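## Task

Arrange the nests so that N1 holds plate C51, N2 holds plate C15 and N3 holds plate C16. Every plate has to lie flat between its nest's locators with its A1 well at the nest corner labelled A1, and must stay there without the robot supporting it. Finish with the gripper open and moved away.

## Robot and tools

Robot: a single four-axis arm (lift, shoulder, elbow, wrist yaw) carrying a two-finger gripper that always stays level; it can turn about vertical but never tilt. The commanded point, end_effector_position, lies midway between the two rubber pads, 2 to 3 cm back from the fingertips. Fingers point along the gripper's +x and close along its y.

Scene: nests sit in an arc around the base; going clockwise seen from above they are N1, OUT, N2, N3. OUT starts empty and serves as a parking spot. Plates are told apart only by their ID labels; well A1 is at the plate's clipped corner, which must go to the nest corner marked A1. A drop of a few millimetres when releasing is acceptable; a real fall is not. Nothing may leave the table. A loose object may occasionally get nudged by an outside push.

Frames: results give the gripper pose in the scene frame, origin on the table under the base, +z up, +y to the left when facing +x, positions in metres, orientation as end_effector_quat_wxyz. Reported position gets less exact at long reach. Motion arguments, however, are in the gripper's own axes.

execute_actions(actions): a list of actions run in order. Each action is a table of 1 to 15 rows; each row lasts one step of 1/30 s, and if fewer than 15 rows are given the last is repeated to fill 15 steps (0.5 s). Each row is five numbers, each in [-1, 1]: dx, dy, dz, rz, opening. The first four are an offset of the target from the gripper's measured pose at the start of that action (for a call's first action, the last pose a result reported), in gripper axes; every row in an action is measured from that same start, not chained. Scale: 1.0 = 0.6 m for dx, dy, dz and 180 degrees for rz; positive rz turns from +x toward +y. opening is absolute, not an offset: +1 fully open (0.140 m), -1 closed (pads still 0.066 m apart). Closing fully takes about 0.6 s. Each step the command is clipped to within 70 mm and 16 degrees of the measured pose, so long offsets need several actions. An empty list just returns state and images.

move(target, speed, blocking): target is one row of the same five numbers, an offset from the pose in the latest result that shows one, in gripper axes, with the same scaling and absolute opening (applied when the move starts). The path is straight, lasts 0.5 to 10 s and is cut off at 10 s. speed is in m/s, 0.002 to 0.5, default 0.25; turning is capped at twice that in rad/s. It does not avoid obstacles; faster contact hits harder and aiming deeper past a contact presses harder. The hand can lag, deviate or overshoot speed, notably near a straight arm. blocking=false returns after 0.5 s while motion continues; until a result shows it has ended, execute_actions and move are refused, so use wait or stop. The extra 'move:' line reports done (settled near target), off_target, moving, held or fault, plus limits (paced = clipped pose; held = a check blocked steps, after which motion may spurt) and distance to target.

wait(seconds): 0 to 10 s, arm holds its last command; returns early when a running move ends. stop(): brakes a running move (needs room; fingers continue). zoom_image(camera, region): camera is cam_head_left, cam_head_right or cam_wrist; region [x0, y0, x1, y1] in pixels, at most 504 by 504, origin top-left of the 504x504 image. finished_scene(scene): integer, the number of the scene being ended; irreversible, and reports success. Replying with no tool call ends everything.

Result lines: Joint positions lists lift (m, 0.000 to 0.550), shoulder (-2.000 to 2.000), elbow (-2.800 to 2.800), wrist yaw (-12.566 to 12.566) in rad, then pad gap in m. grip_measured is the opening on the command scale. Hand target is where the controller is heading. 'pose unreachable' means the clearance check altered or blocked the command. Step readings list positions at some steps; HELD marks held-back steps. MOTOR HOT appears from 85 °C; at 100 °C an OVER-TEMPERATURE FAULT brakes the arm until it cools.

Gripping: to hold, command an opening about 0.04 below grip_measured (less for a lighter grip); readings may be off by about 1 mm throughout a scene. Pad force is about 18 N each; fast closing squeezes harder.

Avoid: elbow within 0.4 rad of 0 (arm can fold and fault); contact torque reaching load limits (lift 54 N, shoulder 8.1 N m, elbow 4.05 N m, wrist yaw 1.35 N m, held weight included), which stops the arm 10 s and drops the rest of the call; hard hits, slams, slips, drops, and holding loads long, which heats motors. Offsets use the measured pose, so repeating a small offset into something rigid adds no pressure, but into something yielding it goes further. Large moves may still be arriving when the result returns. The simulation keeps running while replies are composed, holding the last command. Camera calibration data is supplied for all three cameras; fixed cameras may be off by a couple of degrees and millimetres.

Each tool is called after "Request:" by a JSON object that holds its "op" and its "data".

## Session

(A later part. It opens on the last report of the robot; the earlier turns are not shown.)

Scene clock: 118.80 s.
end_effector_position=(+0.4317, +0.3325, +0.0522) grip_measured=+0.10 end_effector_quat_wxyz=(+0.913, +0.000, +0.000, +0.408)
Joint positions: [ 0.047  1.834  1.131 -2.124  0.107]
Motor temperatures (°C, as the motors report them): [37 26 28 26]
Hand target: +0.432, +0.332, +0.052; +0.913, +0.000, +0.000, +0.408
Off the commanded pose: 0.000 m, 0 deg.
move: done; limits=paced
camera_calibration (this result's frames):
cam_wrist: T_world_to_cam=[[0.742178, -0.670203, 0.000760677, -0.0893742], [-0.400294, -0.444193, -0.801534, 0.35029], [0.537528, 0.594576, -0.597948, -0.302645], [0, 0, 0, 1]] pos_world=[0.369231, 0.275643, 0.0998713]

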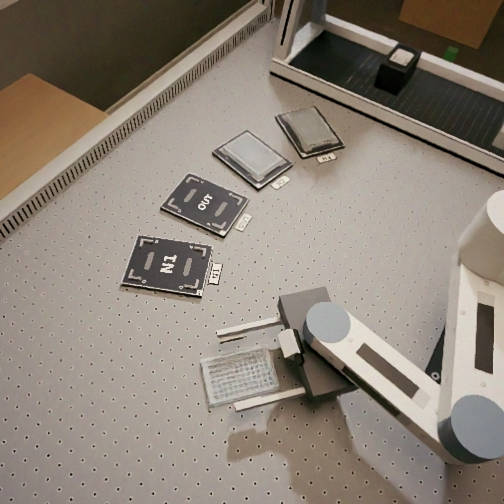

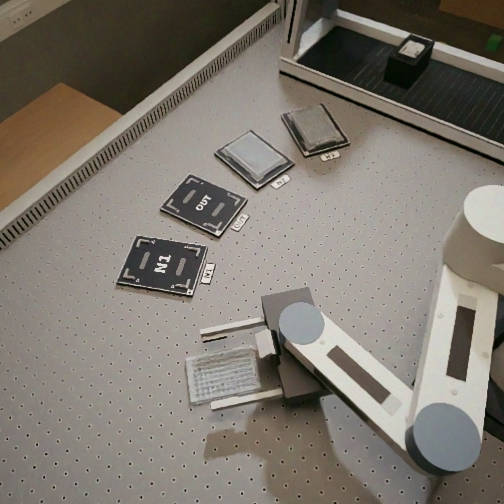

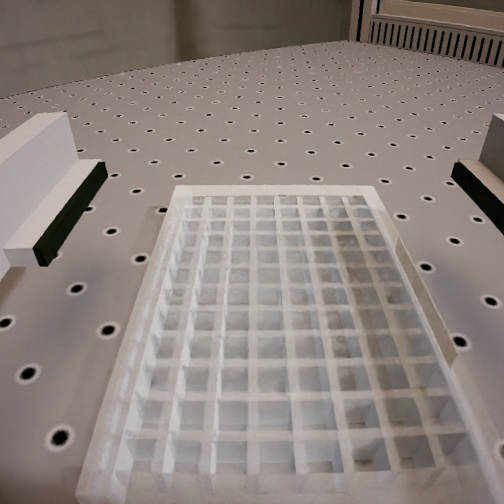

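Request:
{"op": "move", "data": {"target": [0.0, -0.0003, -0.0506, 0.0, -0.25], "speed": 0.06}}

Request:
{"op": "execute_actions", "data": {"actions": [[[0,0,0,0,-0.4]],[[0,0,0,0,-0.5]],[[0,0,0,0,-0.59]]]}}

Request:
{"op": "zoom_image", "data": {"camera": "cam_wrist", "region": [180, 320, 380, 500]}}

Scene clock: 121.97 s.
end_effector_position=(+0.4318, +0.3324, +0.0217) grip_measured=-0.25 end_effector_quat_wxyz=(+0.913, +0.000, +0.000, +0.408)
Joint positions: [ 0.017  1.834  1.13  -2.123  0.094]
Motor temperatures (°C, as the motors report them): [37 26 28 26]
Hand target: +0.432, +0.332, +0.022; +0.913, +0.000, +0.000, +0.408
Off the commanded pose: 0.000 m, 0 deg.
move: done
camera_calibration (this result's frames):
cam_wrist: T_world_to_cam=[[0.742104, -0.670284, 0.000760677, -0.0894236], [-0.400343, -0.444149, -0.801534, 0.325909], [0.537594, 0.594517, -0.597948, -0.320842], [0, 0, 0, 1]] pos_world=[0.36932, 0.275559, 0.069448]

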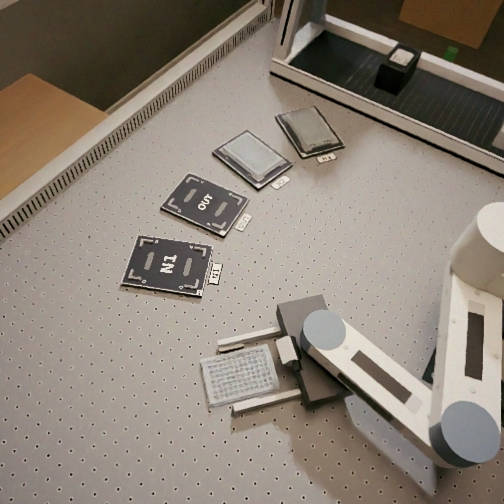

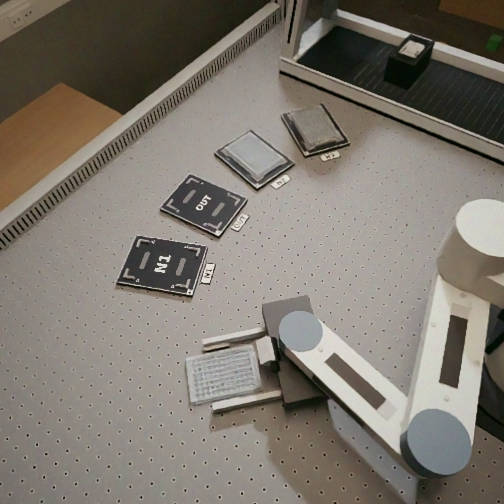

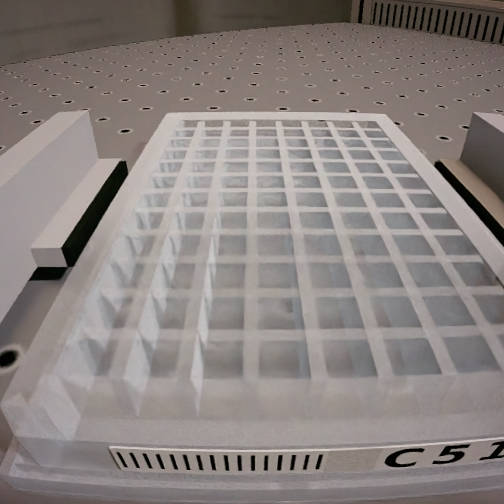

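Scene clock: 123.47 s.
end_effector_position=(+0.4318, +0.3324, +0.0217) grip_measured=-0.54 end_effector_quat_wxyz=(+0.913, +0.000, +0.000, +0.408)
Joint positions: [ 0.017  1.834  1.13  -2.123  0.083]
Motor temperatures (°C, as the motors report them): [37 26 28 26]
Hand target: +0.432, +0.332, +0.022; +0.913, +0.000, +0.000, +0.408
Off the commanded pose: 0.000 m, 0 deg.
Step readings (end_effector_position; steps 1 to 15: 1st action; 16 to 30: 2nd action; 31 to 45: 3rd action):
0: (+0.4318, +0.3324, +0.0217)
1: (+0.4318, +0.3324, +0.0217)
2: (+0.4318, +0.3324, +0.0217)
4: (+0.4318, +0.3324, +0.0217)
8: (+0.4318, +0.3324, +0.0217)
15: (+0.4318, +0.3324, +0.0217)
16: (+0.4318, +0.3324, +0.0217)
17: (+0.4318, +0.3324, +0.0217)
19: (+0.4318, +0.3324, +0.0217)
23: (+0.4318, +0.3324, +0.0217)
30: (+0.4318, +0.3324, +0.0217)
31: (+0.4318, +0.3324, +0.0217)
32: (+0.4318, +0.3324, +0.0217)
34: (+0.4318, +0.3324, +0.0217)
38: (+0.4318, +0.3324, +0.0217)
45: end_effector_position above
camera_calibration (this result's frames):
cam_wrist: T_world_to_cam=[[0.742114, -0.670273, 0.000760677, -0.0894242], [-0.400336, -0.444155, -0.801534, 0.325907], [0.537584, 0.594526, -0.597948, -0.32084], [0, 0, 0, 1]] pos_world=[0.369314, 0.275562, 0.0694481]

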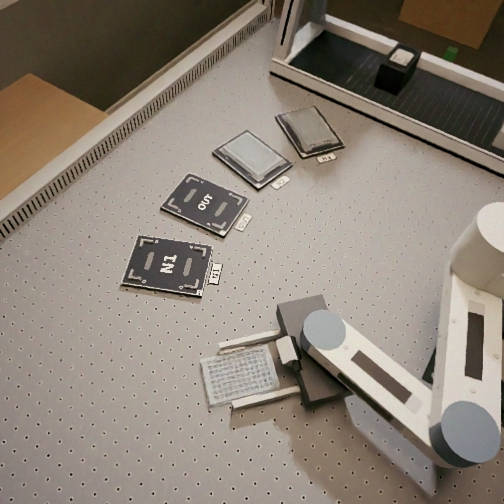

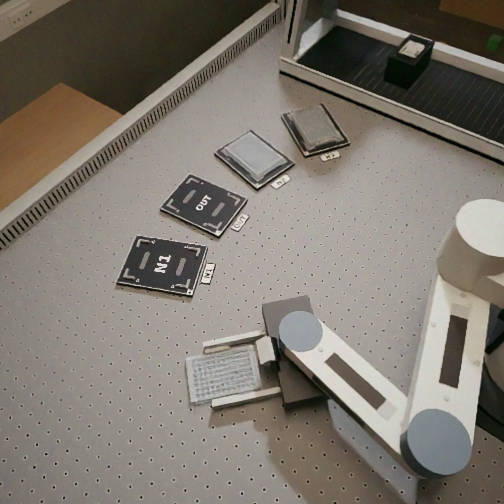

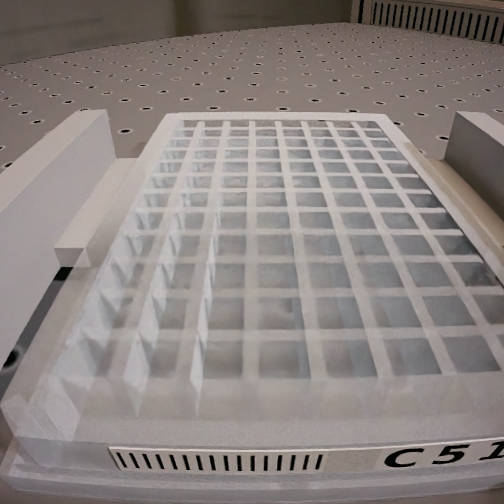

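Region (180, 320, 380, 500) of cam_wrist's 504x504 image, scaled by 2.520, with more detail than that image has; it fills the top 454 rows of this view, and the rest is white.

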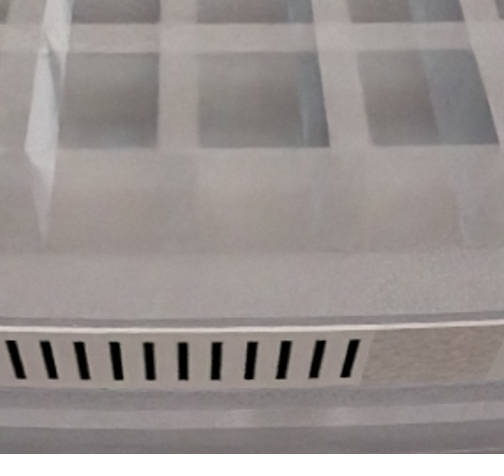

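Request:
{"op": "execute_actions", "data": {"actions": []}}

Scene clock: 128.73 s.
end_effector_position=(+0.4318, +0.3324, +0.0217) grip_measured=-0.54 end_effector_quat_wxyz=(+0.913, +0.000, +0.000, +0.408)
Joint positions: [ 0.017  1.834  1.13  -2.123  0.083]
Motor temperatures (°C, as the motors report them): [37 26 28 26]
Hand target: +0.432, +0.332, +0.022; +0.913, +0.000, +0.000, +0.408
Off the commanded pose: 0.000 m, 0 deg.
camera_calibration (this result's frames):
cam_wrist: T_world_to_cam=[[0.742114, -0.670273, 0.000760677, -0.0894242], [-0.400336, -0.444155, -0.801534, 0.325907], [0.537584, 0.594526, -0.597948, -0.32084], [0, 0, 0, 1]] pos_world=[0.369314, 0.275562, 0.0694481]

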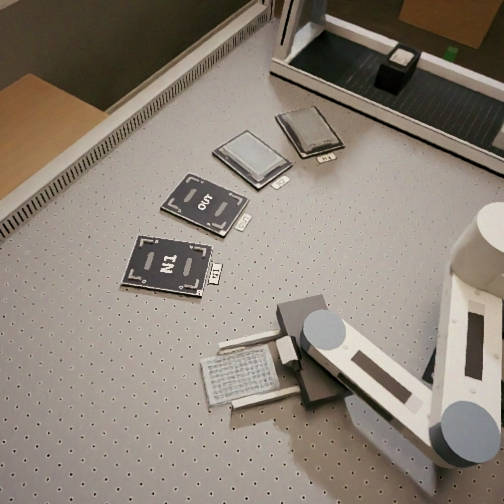

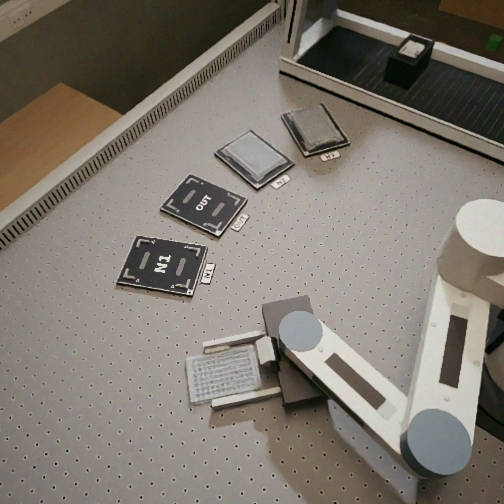

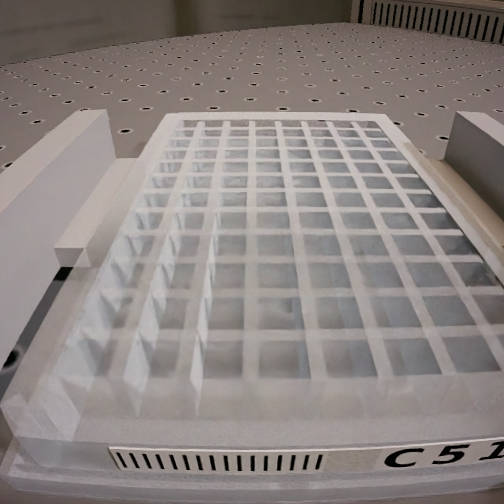

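Request:
{"op": "move", "data": {"target": [0,0,0.06,0,-0.59], "speed": 0.1}}

Request:
{"op": "move", "data": {"target": [0.141,-0.4273,0,-0.1291,-0.59], "speed": 0.25}}

Scene clock: 133.03 s.
end_effector_position=(+0.4318, +0.3324, +0.0578) grip_measured=-0.54 end_effector_quat_wxyz=(+0.913, +0.000, +0.000, +0.408)
Joint positions: [ 0.053  1.834  1.13  -2.123  0.083]
Motor temperatures (°C, as the motors report them): [37 26 28 26]
Hand target: +0.432, +0.332, +0.058; +0.913, +0.000, +0.000, +0.408
Off the commanded pose: 0.000 m, 0 deg.
move: done
camera_calibration (this result's frames):
cam_wrist: T_world_to_cam=[[0.742128, -0.670258, 0.000760677, -0.0894569], [-0.400327, -0.444163, -0.801534, 0.354804], [0.537573, 0.594536, -0.597948, -0.299285], [0, 0, 0, 1]] pos_world=[0.369314, 0.275567, 0.105499]

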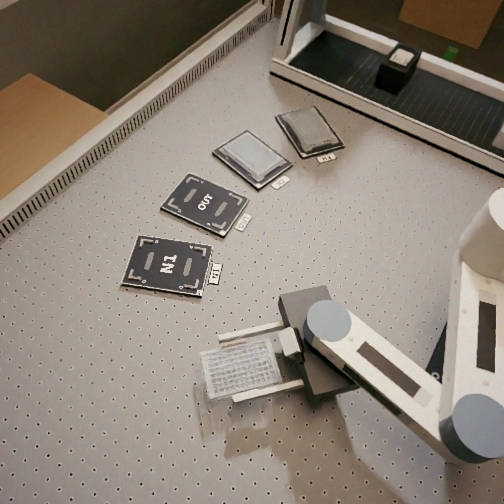

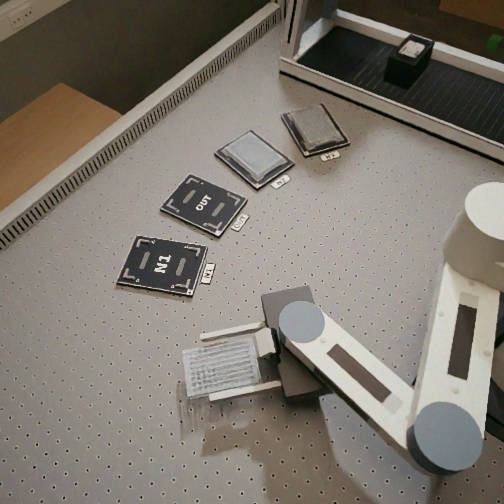

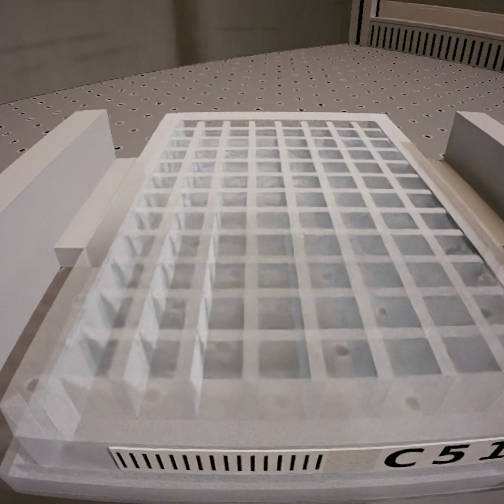

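Scene clock: 134.57 s.
end_effector_position=(+0.6793, +0.2243, +0.0578) grip_measured=-0.54 end_effector_quat_wxyz=(+0.976, +0.000, +0.000, +0.216)
Joint positions: [ 0.053  1.012  1.824 -2.401  0.083]
Motor temperatures (°C, as the motors report them): [37 26 28 26]
Hand target: +0.679, +0.224, +0.058; +0.976, +0.000, +0.000, +0.216
Off the commanded pose: 0.000 m, 0 deg.
move: done
camera_calibration (this result's frames):
cam_wrist: T_world_to_cam=[[0.417554, -0.908652, 0.000760677, -0.0716572], [-0.543072, -0.25023, -0.801534, 0.459343], [0.728506, 0.334271, -0.597948, -0.439394], [0, 0, 0, 1]] pos_world=[0.599478, 0.196707, 0.105499]

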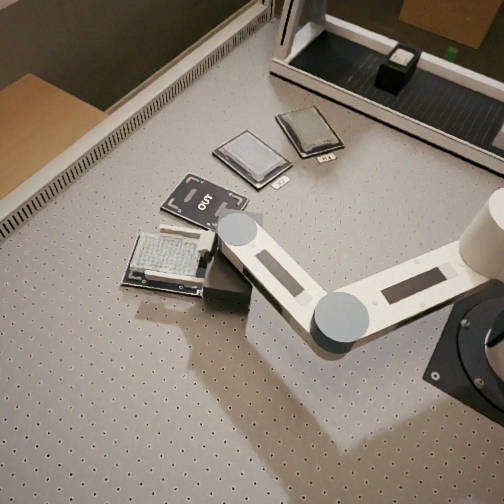

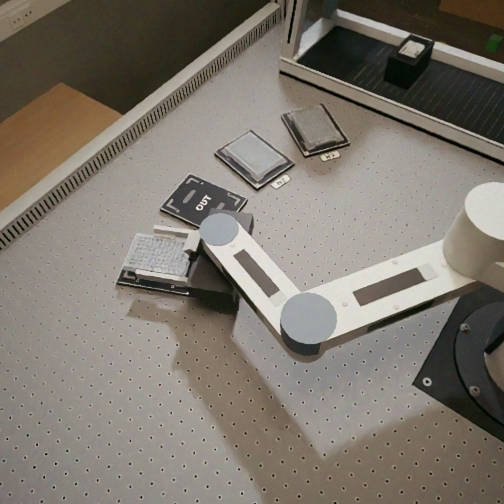

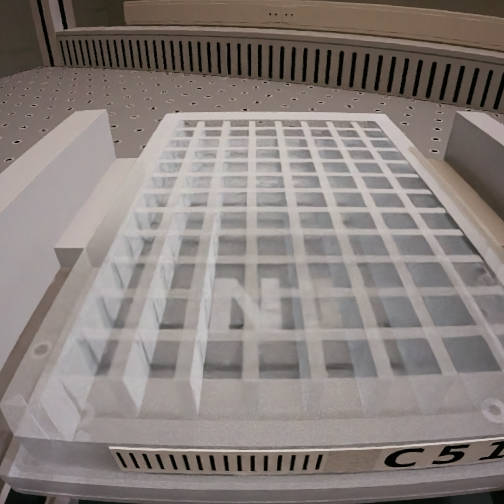

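The gripper is on the N1 pose, so I'm lowering the plate slowly.

Request:
{"op": "move", "data": {"target": [0.0002,0,-0.0396,0,-0.59], "speed": 0.015}}

Scene clock: 137.47 s.
end_effector_position=(+0.6793, +0.2244, +0.0340) grip_measured=-0.54 end_effector_quat_wxyz=(+0.976, +0.000, +0.000, +0.216)
Joint positions: [ 0.029  1.012  1.825 -2.401  0.083]
Motor temperatures (°C, as the motors report them): [37 26 28 26]
Hand target: +0.679, +0.224, +0.034; +0.976, +0.000, +0.000, +0.216
Off the commanded pose: 0.000 m, 0 deg.
move: done
camera_calibration (this result's frames):
cam_wrist: T_world_to_cam=[[0.41777, -0.908552, 0.000760677, -0.0717284], [-0.543013, -0.250359, -0.801534, 0.440321], [0.728426, 0.334444, -0.597948, -0.453679], [0, 0, 0, 1]] pos_world=[0.599538, 0.1968, 0.08171]

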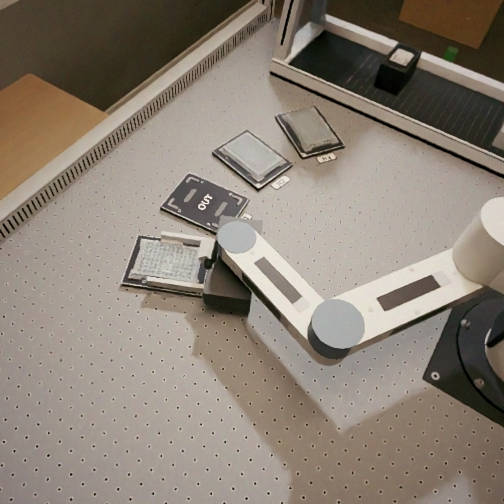

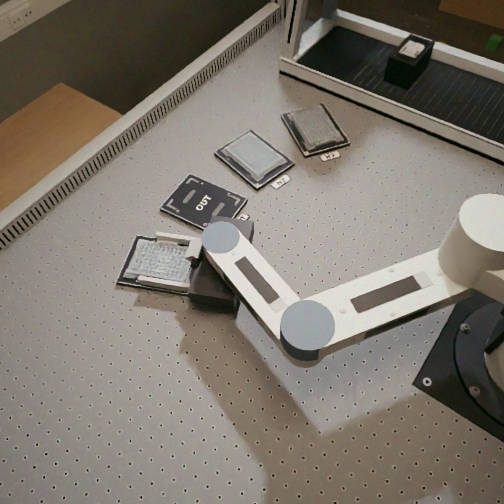

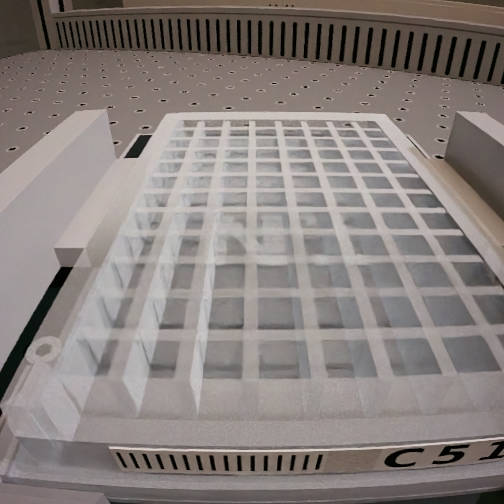

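The plate came down without shifting in the grip. Next I'll release it and retreat.

Request:
{"op": "execute_actions", "data": {"actions": [[[0,0,0,0,-0.5],[0,0,0,0,-0.4],[0,0,0,0,-0.2],[0,0,0,0,0.1]],[[0,0,0.02,0,0.1],[0,0,0.04,0,0.1],[0,0,0.05,0,0.1]]]}}

Request:
{"op": "move", "data": {"target": [-0.25,0,0.1,0,1], "speed": 0.3}}

Scene clock: 140.93 s.
end_effector_position=(+0.6793, +0.2244, +0.0641) grip_measured=+0.10 end_effector_quat_wxyz=(+0.976, +0.000, +0.000, +0.216)
Joint positions: [ 0.059  1.012  1.825 -2.401  0.107]
Motor temperatures (°C, as the motors report them): [37 26 28 26]
Hand target: +0.679, +0.224, +0.064; +0.976, +0.000, +0.000, +0.216
Off the commanded pose: 0.000 m, 0 deg.
Step readings (end_effector_position; steps 1 to 15: 1st action; 16 to 30: 2nd action):
0: (+0.6793, +0.2244, +0.0340)
1: (+0.6793, +0.2244, +0.0340)
2: (+0.6793, +0.2244, +0.0340)
4: (+0.6793, +0.2244, +0.0340)
8: (+0.6793, +0.2244, +0.0340)
15: (+0.6793, +0.2244, +0.0340)
16: (+0.6793, +0.2244, +0.0340)
17: (+0.6793, +0.2244, +0.0350)
19: (+0.6793, +0.2244, +0.0426)
23: (+0.6793, +0.2244, +0.0632)
30: end_effector_position above
camera_calibration (this result's frames):
cam_wrist: T_world_to_cam=[[0.417783, -0.908546, 0.000760677, -0.0717551], [-0.543009, -0.250367, -0.801534, 0.464418], [0.728421, 0.334455, -0.597948, -0.435704], [0, 0, 0, 1]] pos_world=[0.599538, 0.196805, 0.111773]

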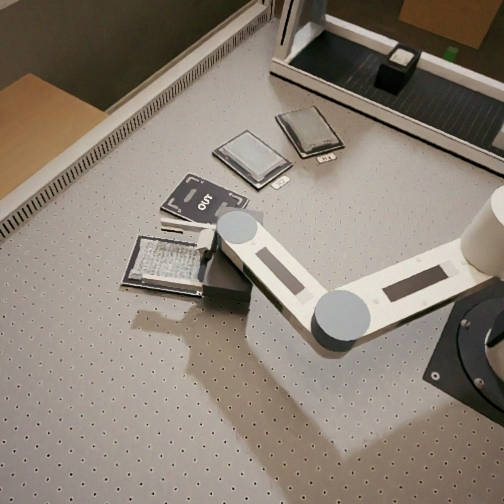

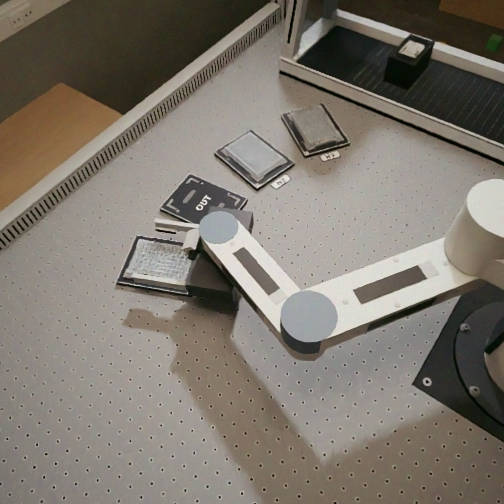

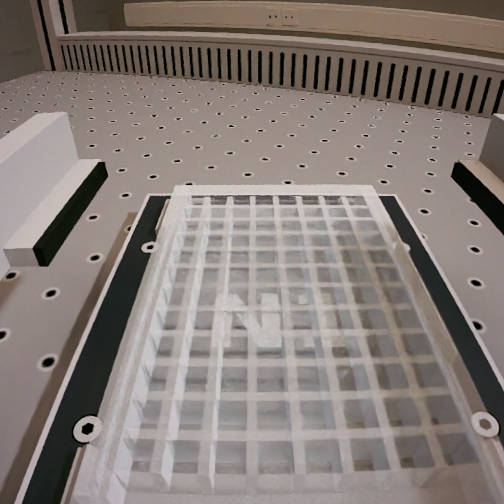

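Scene clock: 141.90 s.
end_effector_position=(+0.5434, +0.1611, +0.1241) grip_measured=+1.00 end_effector_quat_wxyz=(+0.976, +0.000, +0.000, +0.216)
Joint positions: [ 0.119  1.315  1.046 -1.926  0.14 ]
Motor temperatures (°C, as the motors report them): [37 26 28 26]
Hand target: +0.543, +0.161, +0.124; +0.976, +0.000, +0.000, +0.216
Off the commanded pose: 0.000 m, 0 deg.
move: done
camera_calibration (this result's frames):
cam_wrist: T_world_to_cam=[[0.41749, -0.908681, 0.000760677, -0.0723308], [-0.54309, -0.250191, -0.801534, 0.422899], [0.72853, 0.334219, -0.597948, -0.279601], [0, 0, 0, 1]] pos_world=[0.463567, 0.133528, 0.171836]

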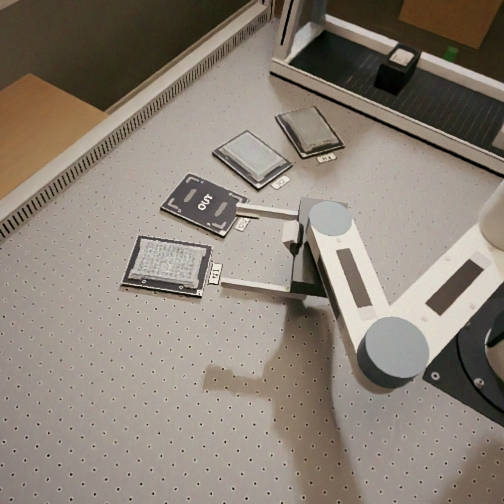

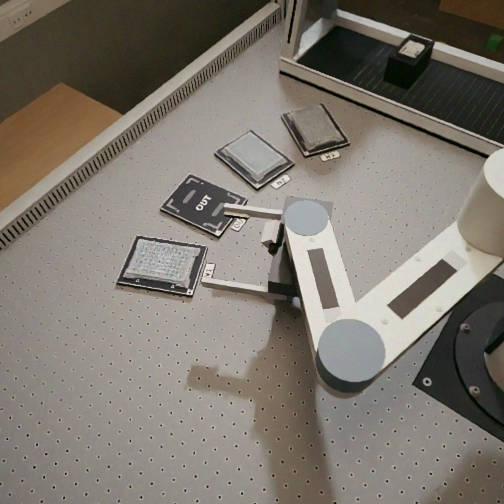

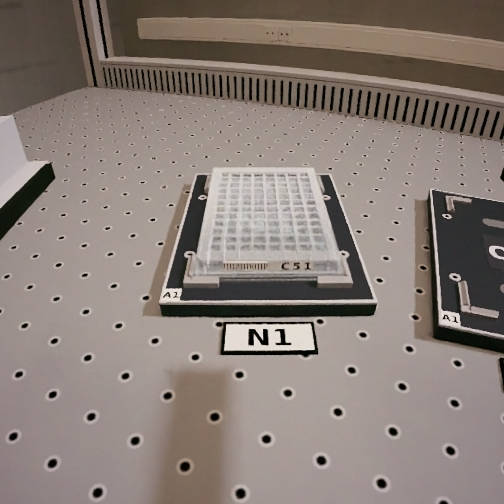

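Request:
{"op": "zoom_image", "data": {"camera": "cam_wrist", "region": [150,150,390,330]}}

Request:
{"op": "zoom_image", "data": {"camera": "cam_head_left", "region": [200,95,360,200]}}

Region (150, 150, 390, 330) of cam_wrist's 504x504 image, scaled by 2.100, with more detail than that image has; it fills the top 378 rows of this view, and the rest is white.

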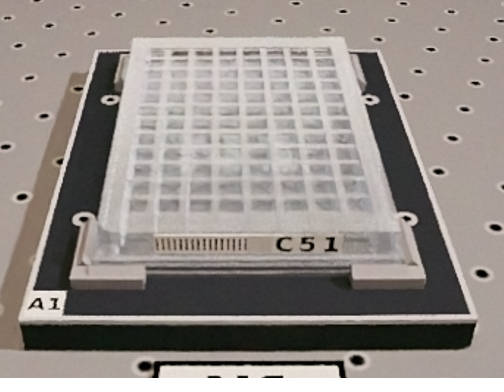

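Region (200, 95, 360, 200) of cam_head_left's 504x504 image, scaled by 3.150, with more detail than that image has; it fills the top 331 rows of this view, and the rest is white.

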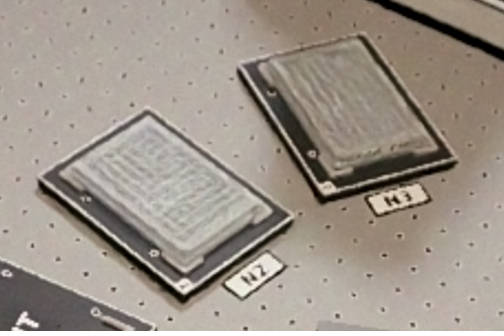

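Request:
{"op": "zoom_image", "data": {"camera": "cam_head_right", "region": [208,122,302,196]}}

Region (208, 122, 302, 196) of cam_head_right's 504x504 image, scaled by 5.362, with more detail than that image has; it fills the top 397 rows of this view, and the rest is white.

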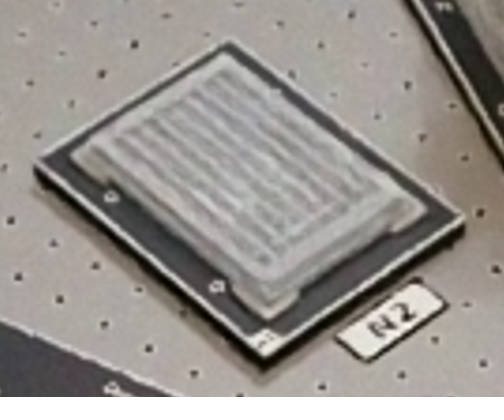

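Request:
{"op": "move", "data": {"target": [-0.160,-0.4045,0,-0.207,1], "speed": 0.35}}

Request:
{"op": "zoom_image", "data": {"camera": "cam_wrist", "region": [150,150,390,330]}}

Scene clock: 150.07 s.
end_effector_position=(+0.5586, -0.0997, +0.1241) grip_measured=+1.00 end_effector_quat_wxyz=(+0.994, +0.000, +0.000, -0.107)
Joint positions: [ 0.119  0.648  1.021 -1.884  0.14 ]
Motor temperatures (°C, as the motors report them): [37 26 28 26]
Hand target: +0.559, -0.100, +0.124; +0.994, +0.000, +0.000, -0.107
Off the commanded pose: 0.000 m, 0 deg.
move: done
camera_calibration (this result's frames):
cam_wrist: T_world_to_cam=[[-0.217909, -0.975969, 0.000760677, 0.0326249], [-0.583712, 0.129704, -0.801534, 0.426508], [0.782174, -0.175106, -0.597948, -0.28431], [0, 0, 0, 1]] pos_world=[0.478447, -0.0732631, 0.171833]

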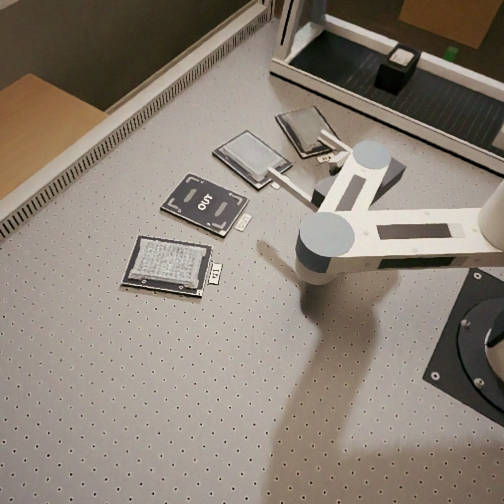

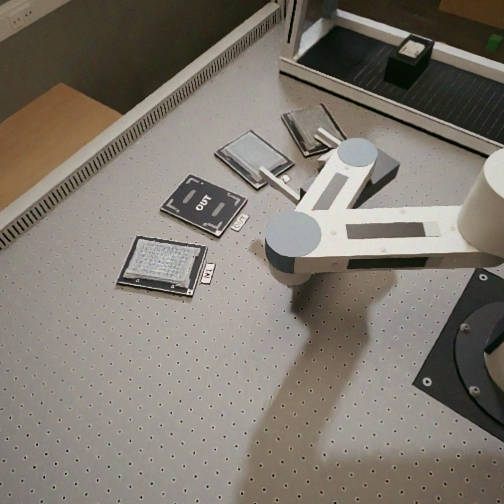

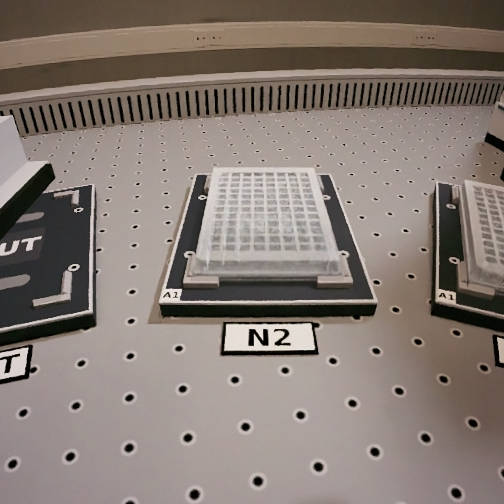

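Region (150, 150, 390, 330) of cam_wrist's 504x504 image, scaled by 2.100, with more detail than that image has; it fills the top 378 rows of this view, and the rest is white.

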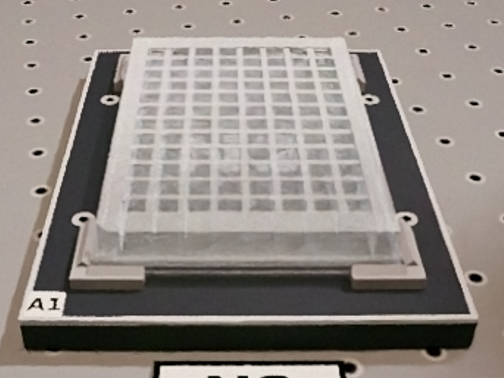

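The N2 plate looks the same as the one in N1: its cut corner is at A1 (near-left), and it sits inside the locators.

Request:
{"op": "finished_scene", "data": {"scene": 2}}

The scene is finished: the task was done.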